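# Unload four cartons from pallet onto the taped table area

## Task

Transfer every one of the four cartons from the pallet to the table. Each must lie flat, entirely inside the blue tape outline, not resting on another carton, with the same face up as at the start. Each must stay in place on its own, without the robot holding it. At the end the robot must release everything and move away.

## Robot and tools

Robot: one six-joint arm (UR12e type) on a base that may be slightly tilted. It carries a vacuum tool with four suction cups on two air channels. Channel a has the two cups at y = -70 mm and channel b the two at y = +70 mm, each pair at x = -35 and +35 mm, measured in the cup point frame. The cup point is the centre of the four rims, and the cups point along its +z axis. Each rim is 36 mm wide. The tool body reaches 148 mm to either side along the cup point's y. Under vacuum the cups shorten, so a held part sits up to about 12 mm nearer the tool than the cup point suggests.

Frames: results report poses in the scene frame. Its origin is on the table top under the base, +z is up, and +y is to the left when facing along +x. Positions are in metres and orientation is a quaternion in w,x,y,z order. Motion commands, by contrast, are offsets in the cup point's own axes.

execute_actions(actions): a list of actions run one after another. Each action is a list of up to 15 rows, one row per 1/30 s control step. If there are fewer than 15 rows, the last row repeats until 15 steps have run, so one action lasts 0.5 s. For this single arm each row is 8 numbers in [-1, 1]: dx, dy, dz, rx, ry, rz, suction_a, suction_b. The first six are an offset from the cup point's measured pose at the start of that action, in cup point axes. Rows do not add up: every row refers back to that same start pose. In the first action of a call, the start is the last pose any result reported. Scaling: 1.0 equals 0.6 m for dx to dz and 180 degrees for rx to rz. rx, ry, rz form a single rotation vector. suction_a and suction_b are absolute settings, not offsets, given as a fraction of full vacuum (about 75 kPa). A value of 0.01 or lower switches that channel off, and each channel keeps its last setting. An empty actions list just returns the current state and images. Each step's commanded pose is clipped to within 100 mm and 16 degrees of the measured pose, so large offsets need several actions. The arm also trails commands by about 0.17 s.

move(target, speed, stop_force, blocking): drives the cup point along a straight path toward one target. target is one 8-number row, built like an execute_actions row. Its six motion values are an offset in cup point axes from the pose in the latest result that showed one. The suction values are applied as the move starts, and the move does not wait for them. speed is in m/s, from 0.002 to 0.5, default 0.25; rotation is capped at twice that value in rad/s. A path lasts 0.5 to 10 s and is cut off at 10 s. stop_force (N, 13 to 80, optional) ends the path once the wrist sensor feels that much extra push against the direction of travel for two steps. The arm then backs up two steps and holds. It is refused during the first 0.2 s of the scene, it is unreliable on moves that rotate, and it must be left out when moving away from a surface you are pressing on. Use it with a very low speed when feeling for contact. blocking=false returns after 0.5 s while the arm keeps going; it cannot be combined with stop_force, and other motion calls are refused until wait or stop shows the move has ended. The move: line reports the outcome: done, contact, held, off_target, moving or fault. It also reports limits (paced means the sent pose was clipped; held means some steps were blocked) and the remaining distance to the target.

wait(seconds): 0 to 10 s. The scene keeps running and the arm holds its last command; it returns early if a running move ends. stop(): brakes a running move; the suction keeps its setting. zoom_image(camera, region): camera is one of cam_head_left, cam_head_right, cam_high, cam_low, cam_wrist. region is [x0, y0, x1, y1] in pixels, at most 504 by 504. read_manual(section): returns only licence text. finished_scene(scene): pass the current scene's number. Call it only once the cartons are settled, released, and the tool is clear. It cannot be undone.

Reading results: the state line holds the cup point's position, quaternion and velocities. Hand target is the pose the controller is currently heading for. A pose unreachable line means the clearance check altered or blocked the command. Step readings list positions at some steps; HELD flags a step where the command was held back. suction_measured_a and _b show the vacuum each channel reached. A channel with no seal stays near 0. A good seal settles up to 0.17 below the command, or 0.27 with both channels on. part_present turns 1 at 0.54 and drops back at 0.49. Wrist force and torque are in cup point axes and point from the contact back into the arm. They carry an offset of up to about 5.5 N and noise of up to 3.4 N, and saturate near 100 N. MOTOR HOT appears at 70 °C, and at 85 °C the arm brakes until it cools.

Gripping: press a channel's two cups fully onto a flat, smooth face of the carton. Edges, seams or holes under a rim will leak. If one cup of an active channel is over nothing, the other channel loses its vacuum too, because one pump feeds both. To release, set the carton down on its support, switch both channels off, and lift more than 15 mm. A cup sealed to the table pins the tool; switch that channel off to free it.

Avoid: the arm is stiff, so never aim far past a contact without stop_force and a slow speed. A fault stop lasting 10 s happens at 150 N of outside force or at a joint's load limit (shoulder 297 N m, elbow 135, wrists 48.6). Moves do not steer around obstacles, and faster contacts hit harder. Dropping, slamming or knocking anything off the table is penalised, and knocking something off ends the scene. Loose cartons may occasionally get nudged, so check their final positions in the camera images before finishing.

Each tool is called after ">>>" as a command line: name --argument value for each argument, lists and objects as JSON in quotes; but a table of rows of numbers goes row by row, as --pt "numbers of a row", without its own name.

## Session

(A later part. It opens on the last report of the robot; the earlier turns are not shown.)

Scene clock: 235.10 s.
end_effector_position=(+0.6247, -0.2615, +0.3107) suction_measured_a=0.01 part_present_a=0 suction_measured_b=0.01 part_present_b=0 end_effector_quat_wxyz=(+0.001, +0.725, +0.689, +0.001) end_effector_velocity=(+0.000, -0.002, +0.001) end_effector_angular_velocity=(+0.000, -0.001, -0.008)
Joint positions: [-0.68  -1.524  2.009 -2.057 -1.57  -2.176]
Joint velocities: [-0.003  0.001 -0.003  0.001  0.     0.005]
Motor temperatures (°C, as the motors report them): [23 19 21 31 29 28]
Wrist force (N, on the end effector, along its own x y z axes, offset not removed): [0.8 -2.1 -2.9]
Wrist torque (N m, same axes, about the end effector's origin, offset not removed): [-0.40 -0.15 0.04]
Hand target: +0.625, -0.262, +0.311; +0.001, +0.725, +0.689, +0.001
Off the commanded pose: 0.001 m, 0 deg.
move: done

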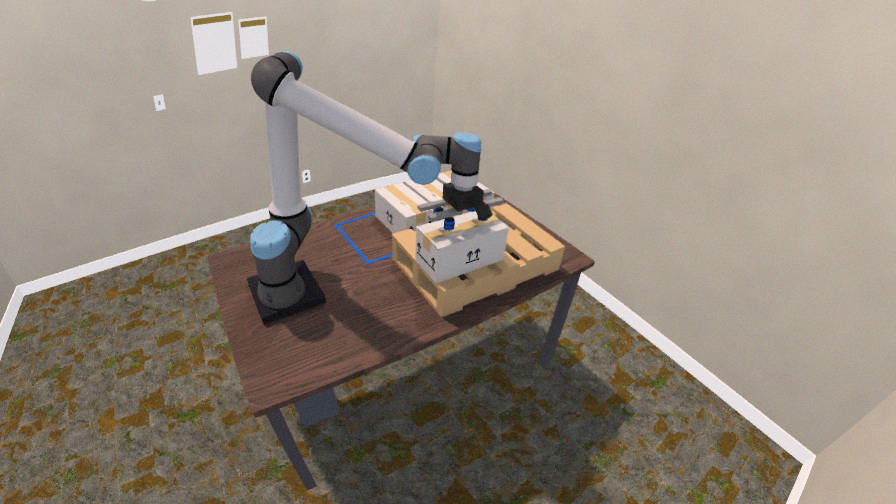

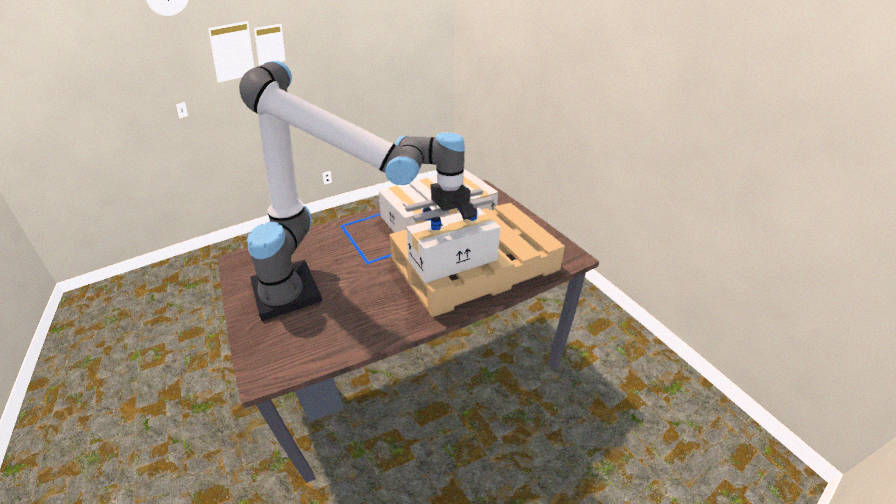

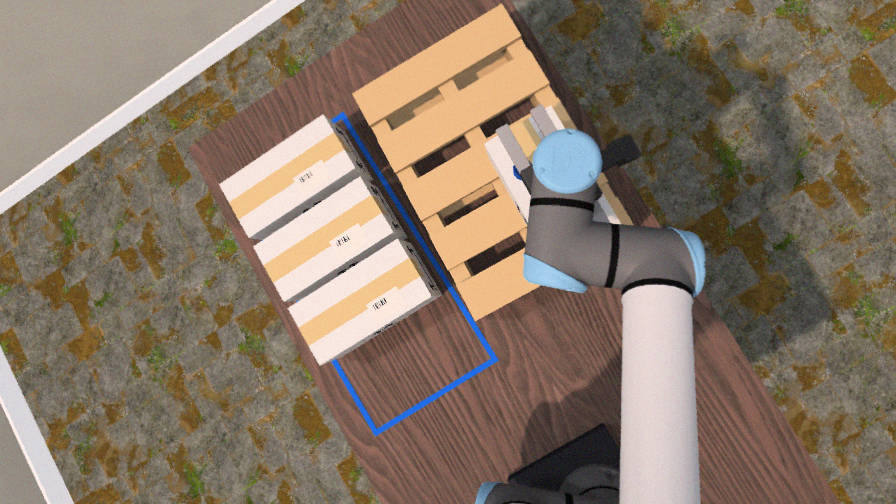

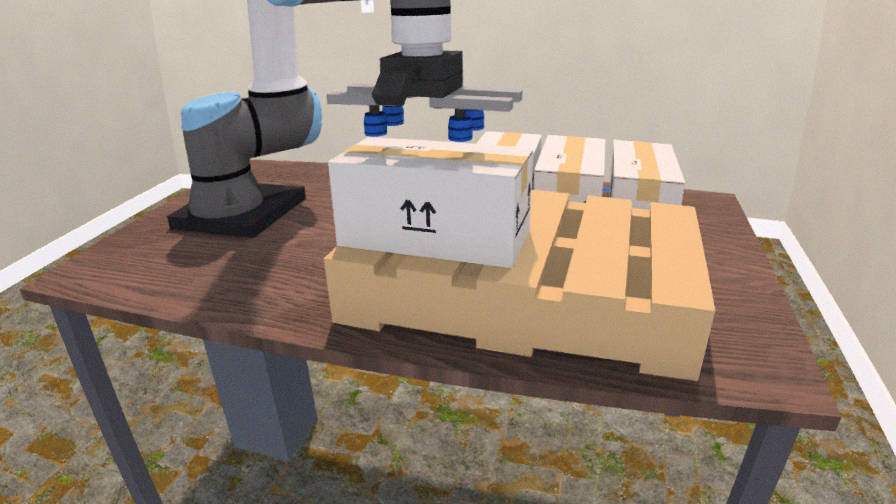

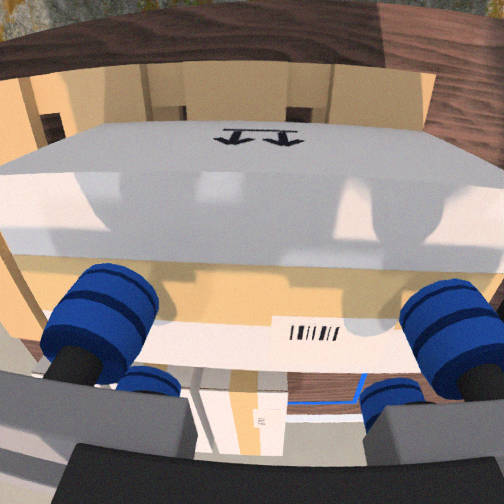

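>>> move --target '[-0.003,-0.003,0.078,0,0,0,1,1]' --speed 0.06

>>> execute_actions --actions '[[[0,0,0,0,0,0,1,1]]]'

>>> move --target '[0,0,-0.09,0,0,0,1,1]' --speed 0.15

>>> move --target '[0.766,-0.25,-0.02,0,0,-0.516,1,1]' --speed 0.45

Scene clock: 244.13 s.
end_effector_position=(+0.6228, -0.2631, +0.2641) suction_measured_a=0.41 part_present_a=0 suction_measured_b=0.41 part_present_b=0 end_effector_quat_wxyz=(+0.000, +0.725, +0.689, +0.001) end_effector_velocity=(+0.000, +0.000, -0.002) end_effector_angular_velocity=(+0.001, -0.001, -0.000)
Joint positions: [-0.684 -1.483  2.059 -2.148 -1.57  -2.18 ]
Joint velocities: [-0.     0.002  0.002 -0.004  0.001  0.   ]
Motor temperatures (°C, as the motors report them): [23 19 21 31 29 28]
Wrist force (N, on the end effector, along its own x y z axes, offset not removed): [1.5 -1.2 18.2]
Wrist torque (N m, same axes, about the end effector's origin, offset not removed): [-0.64 0.00 0.05]
Hand target: +0.623, -0.263, +0.264; +0.001, +0.725, +0.689, +0.001
Off the commanded pose: 0.000 m, 0 deg.
move: done

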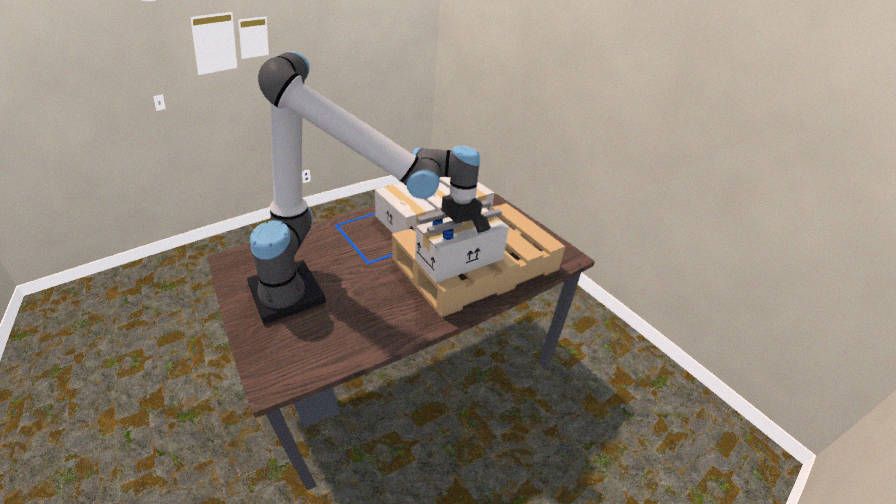

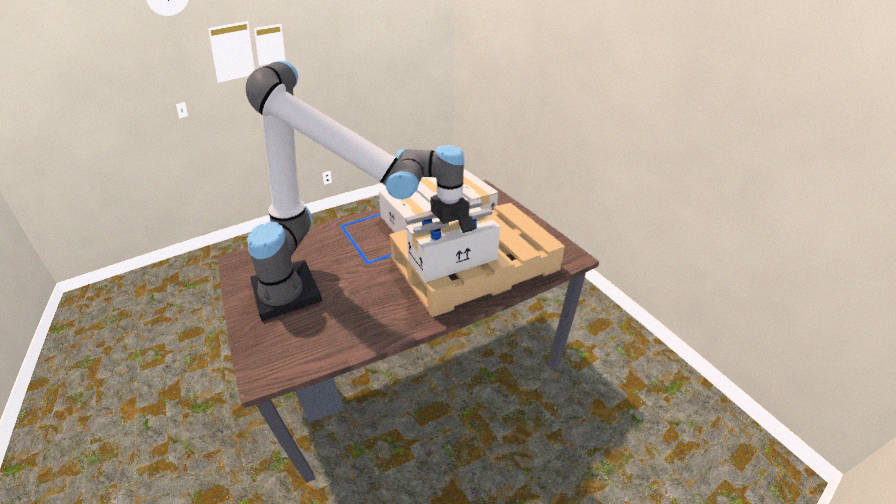

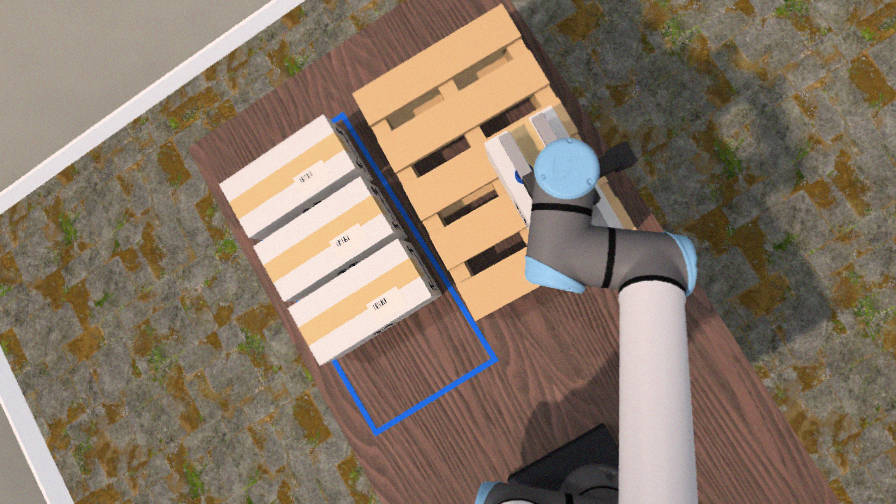

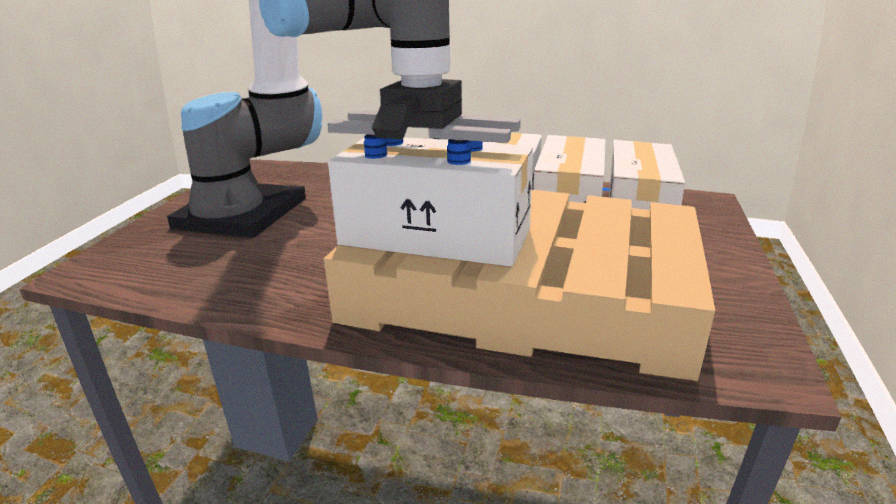

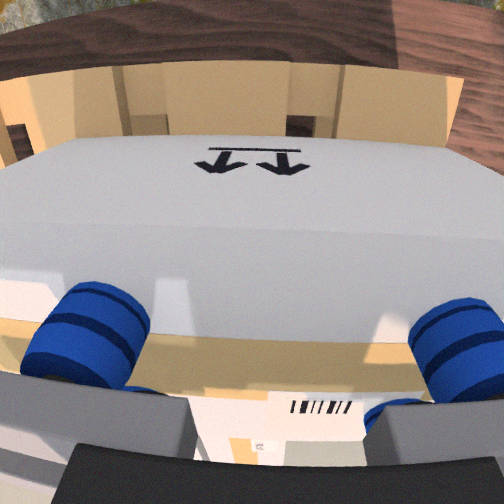

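Scene clock: 244.63 s.
end_effector_position=(+0.6228, -0.2631, +0.2640) suction_measured_a=0.61 part_present_a=1 suction_measured_b=0.61 part_present_b=1 end_effector_quat_wxyz=(+0.000, +0.725, +0.689, +0.001) end_effector_velocity=(-0.000, +0.000, -0.000) end_effector_angular_velocity=(+0.000, +0.001, +0.000)
Joint positions: [-0.684 -1.483  2.059 -2.148 -1.57  -2.18 ]
Joint velocities: [ 0.    -0.     0.001  0.    -0.001 -0.   ]
Motor temperatures (°C, as the motors report them): [23 19 21 31 29 28]
Wrist force (N, on the end effector, along its own x y z axes, offset not removed): [1.7 -1.1 18.1]
Wrist torque (N m, same axes, about the end effector's origin, offset not removed): [-0.30 -0.26 0.07]
Hand target: +0.623, -0.263, +0.264; +0.000, +0.725, +0.689, +0.001
Off the commanded pose: 0.000 m, 0 deg.
Step readings (end_effector_position):
0: (+0.6228, -0.2631, +0.2641)
1: (+0.6228, -0.2631, +0.2640)
2: (+0.6229, -0.2631, +0.2640)
4: (+0.6228, -0.2631, +0.2640)
8: (+0.6228, -0.2631, +0.2640)
15: end_effector_position above

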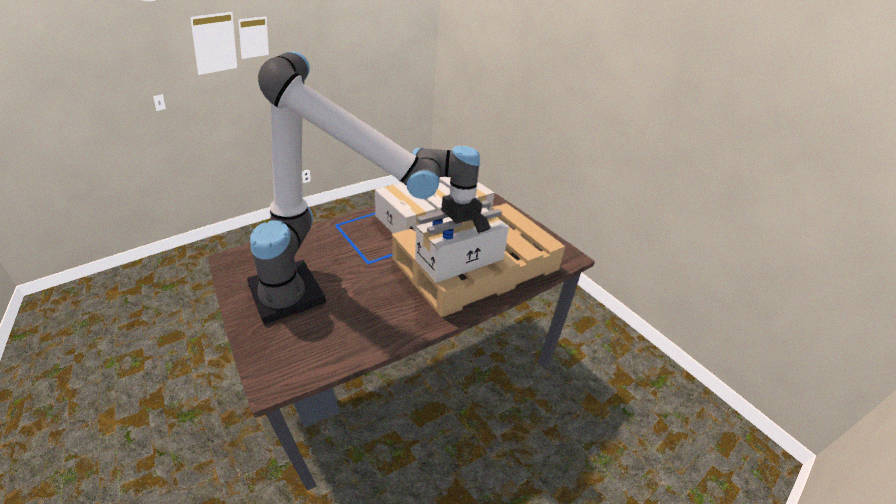

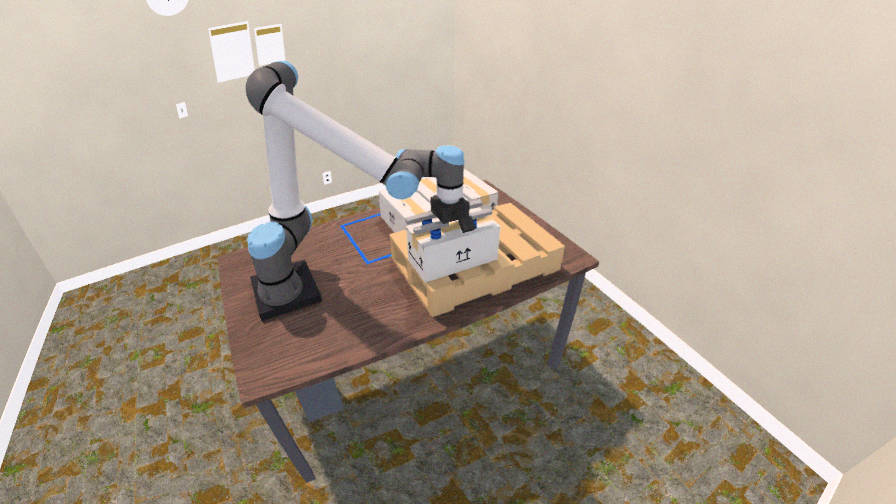

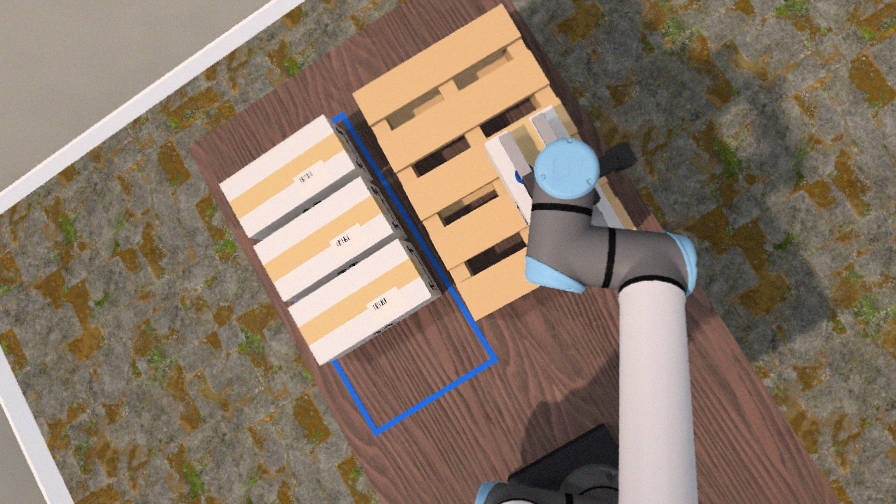

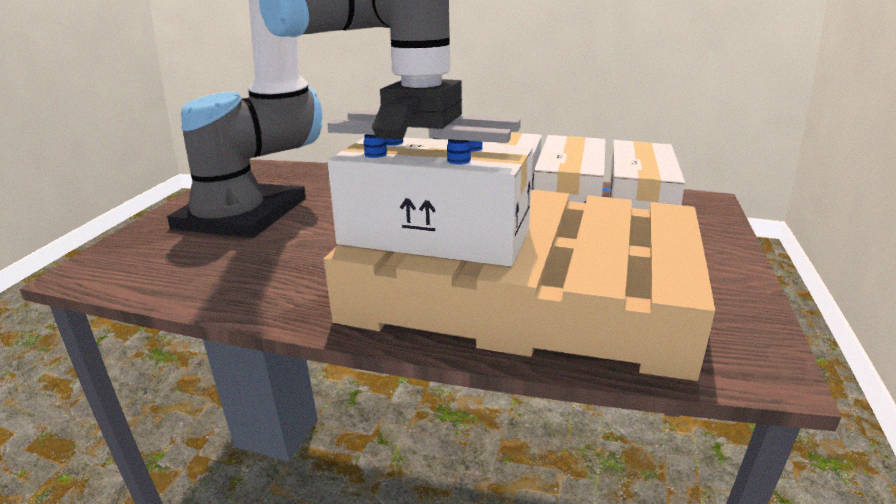

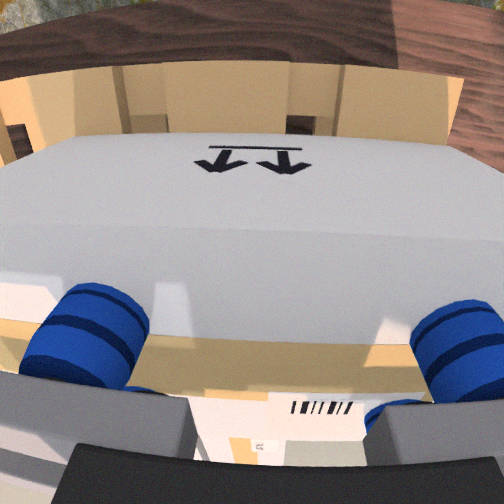

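Scene clock: 245.63 s.
end_effector_position=(+0.6228, -0.2631, +0.3177) suction_measured_a=0.64 part_present_a=1 suction_measured_b=0.64 part_present_b=1 end_effector_quat_wxyz=(+0.000, +0.725, +0.689, +0.001) end_effector_velocity=(-0.000, +0.000, +0.002) end_effector_angular_velocity=(+0.000, +0.001, +0.000)
Joint positions: [-0.684 -1.532  2.003 -2.043 -1.57  -2.18 ]
Joint velocities: [ 0.    -0.002 -0.003  0.005 -0.    -0.   ]
Motor temperatures (°C, as the motors report them): [23 19 21 31 29 28]
Wrist force (N, on the end effector, along its own x y z axes, offset not removed): [0.4 1.7 16.5]
Wrist torque (N m, same axes, about the end effector's origin, offset not removed): [0.02 -0.04 0.15]
Hand target: +0.623, -0.263, +0.318; +0.000, +0.725, +0.689, +0.001
Off the commanded pose: 0.000 m, 0 deg.
move: done

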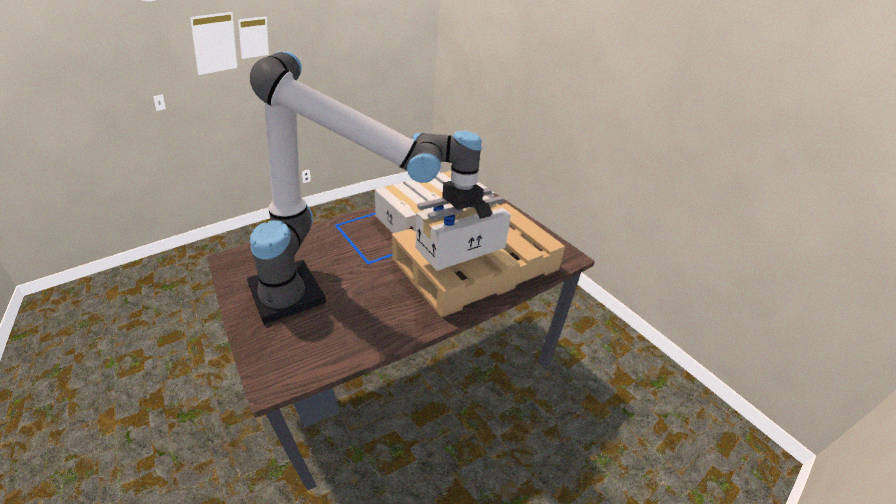

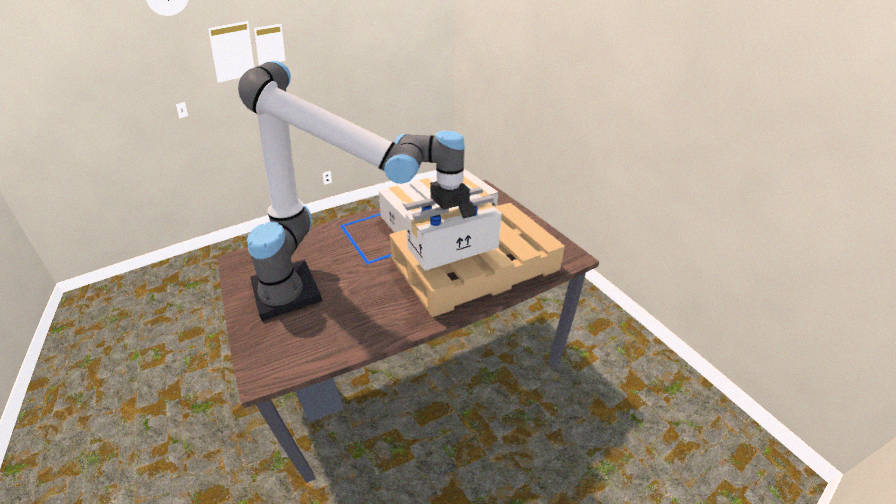

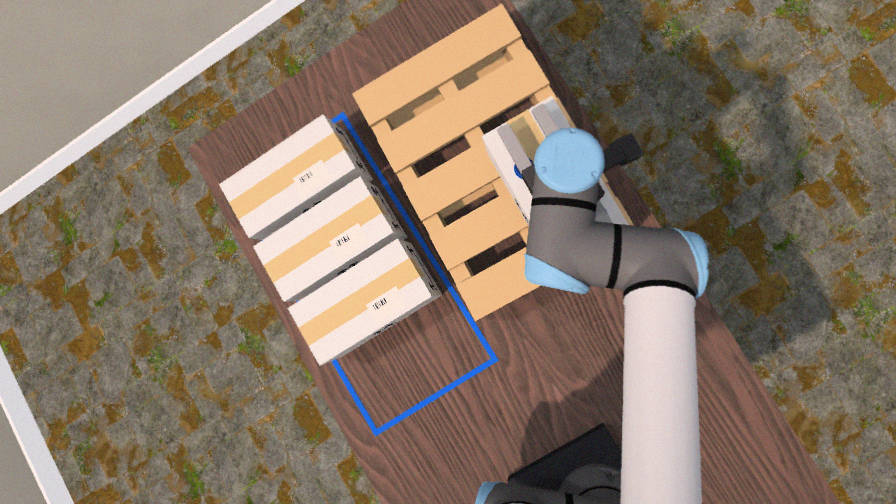

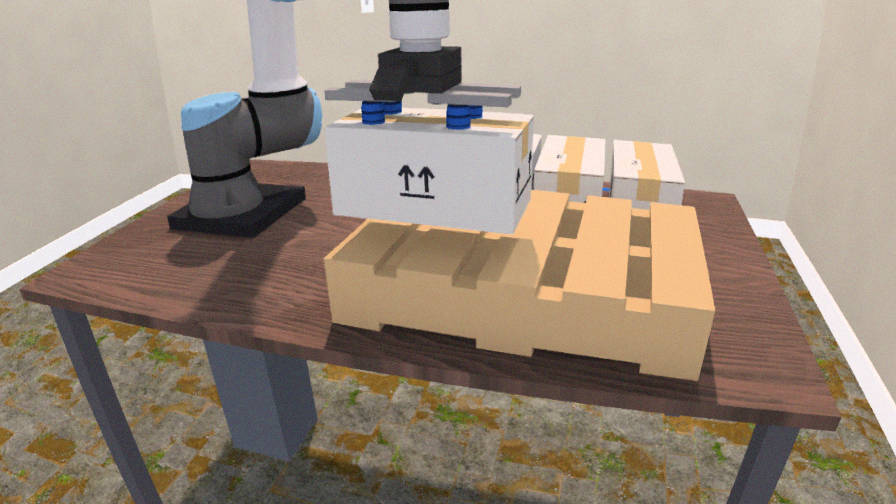

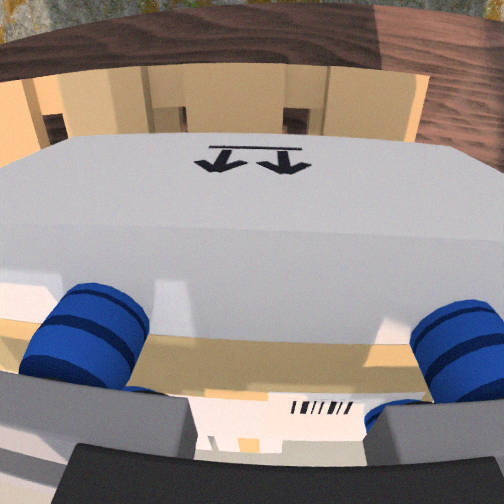

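Scene clock: 248.20 s.
end_effector_position=(+0.4963, +0.2029, +0.3298) suction_measured_a=0.64 part_present_a=1 suction_measured_b=0.64 part_present_b=1 end_effector_quat_wxyz=(+0.001, +0.001, +1.000, +0.001) end_effector_velocity=(+0.000, +0.003, +0.000) end_effector_angular_velocity=(+0.001, -0.000, +0.007)
Joint positions: [ 0.034 -1.793  2.213 -1.992 -1.571 -3.082]
Joint velocities: [ 0.005  0.002 -0.002 -0.     0.001 -0.002]
Motor temperatures (°C, as the motors report them): [23 19 21 31 29 28]
Wrist force (N, on the end effector, along its own x y z axes, offset not removed): [2.8 -4.4 19.0]
Wrist torque (N m, same axes, about the end effector's origin, offset not removed): [-0.74 -0.35 0.14]
Hand target: +0.496, +0.203, +0.330; +0.001, +0.000, +1.000, +0.001
Off the commanded pose: 0.001 m, 0 deg.
move: done

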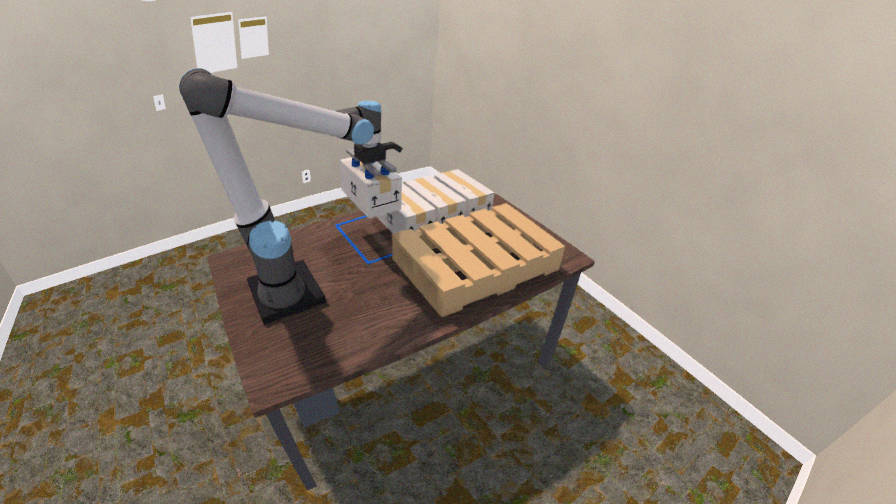

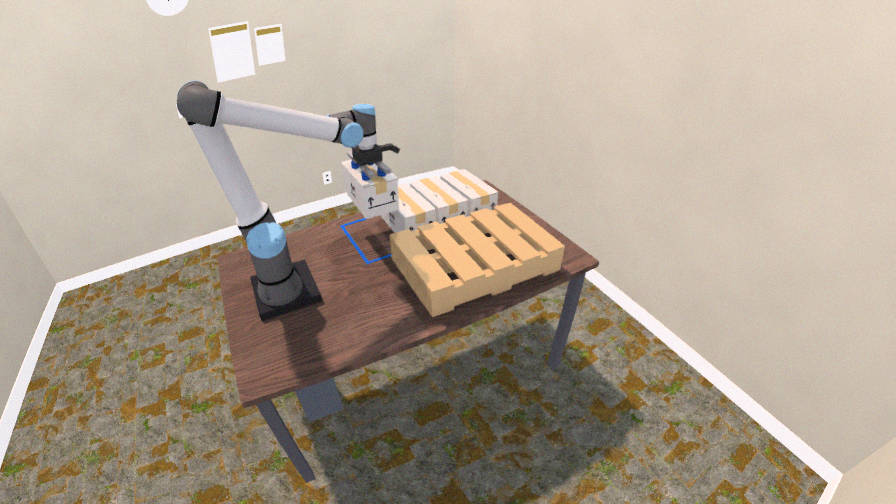

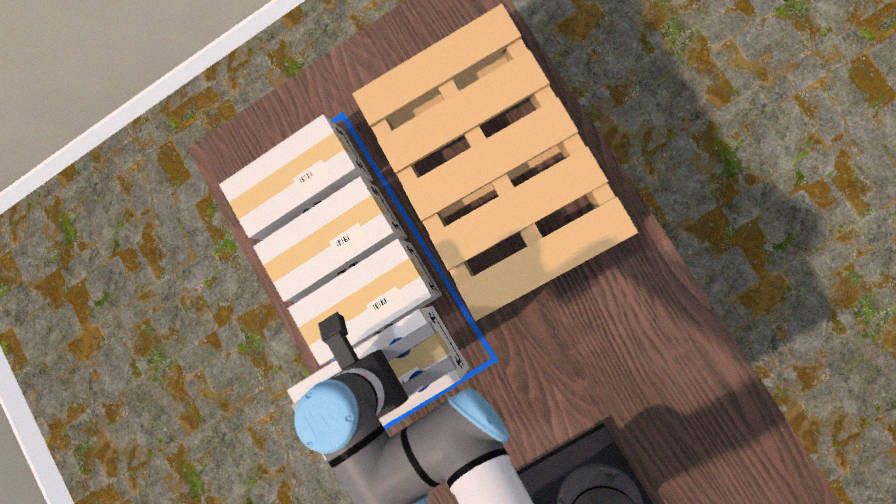

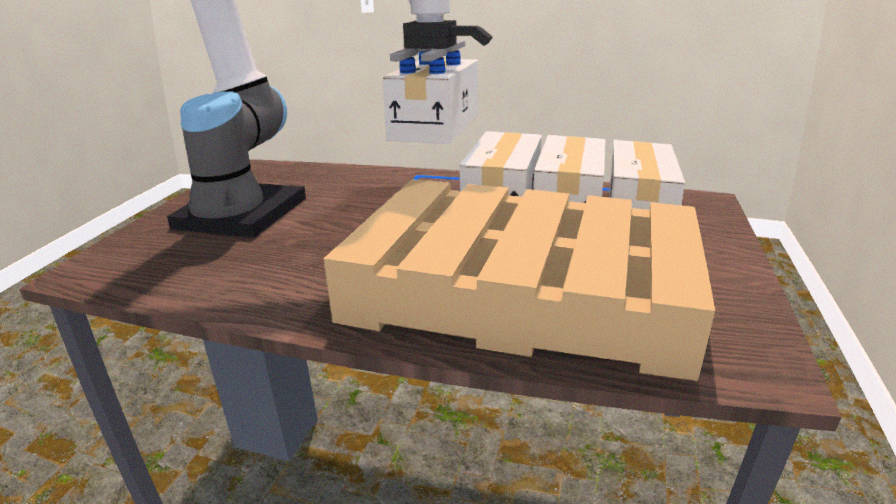

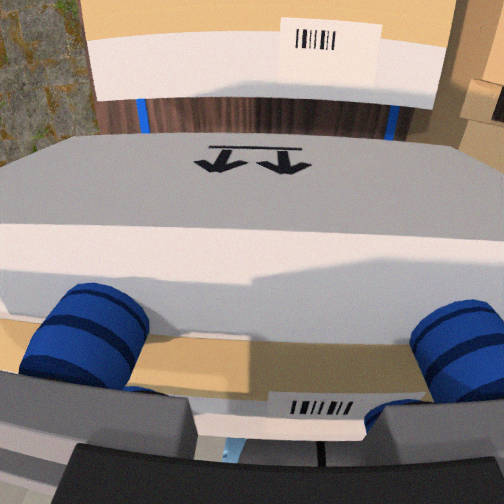

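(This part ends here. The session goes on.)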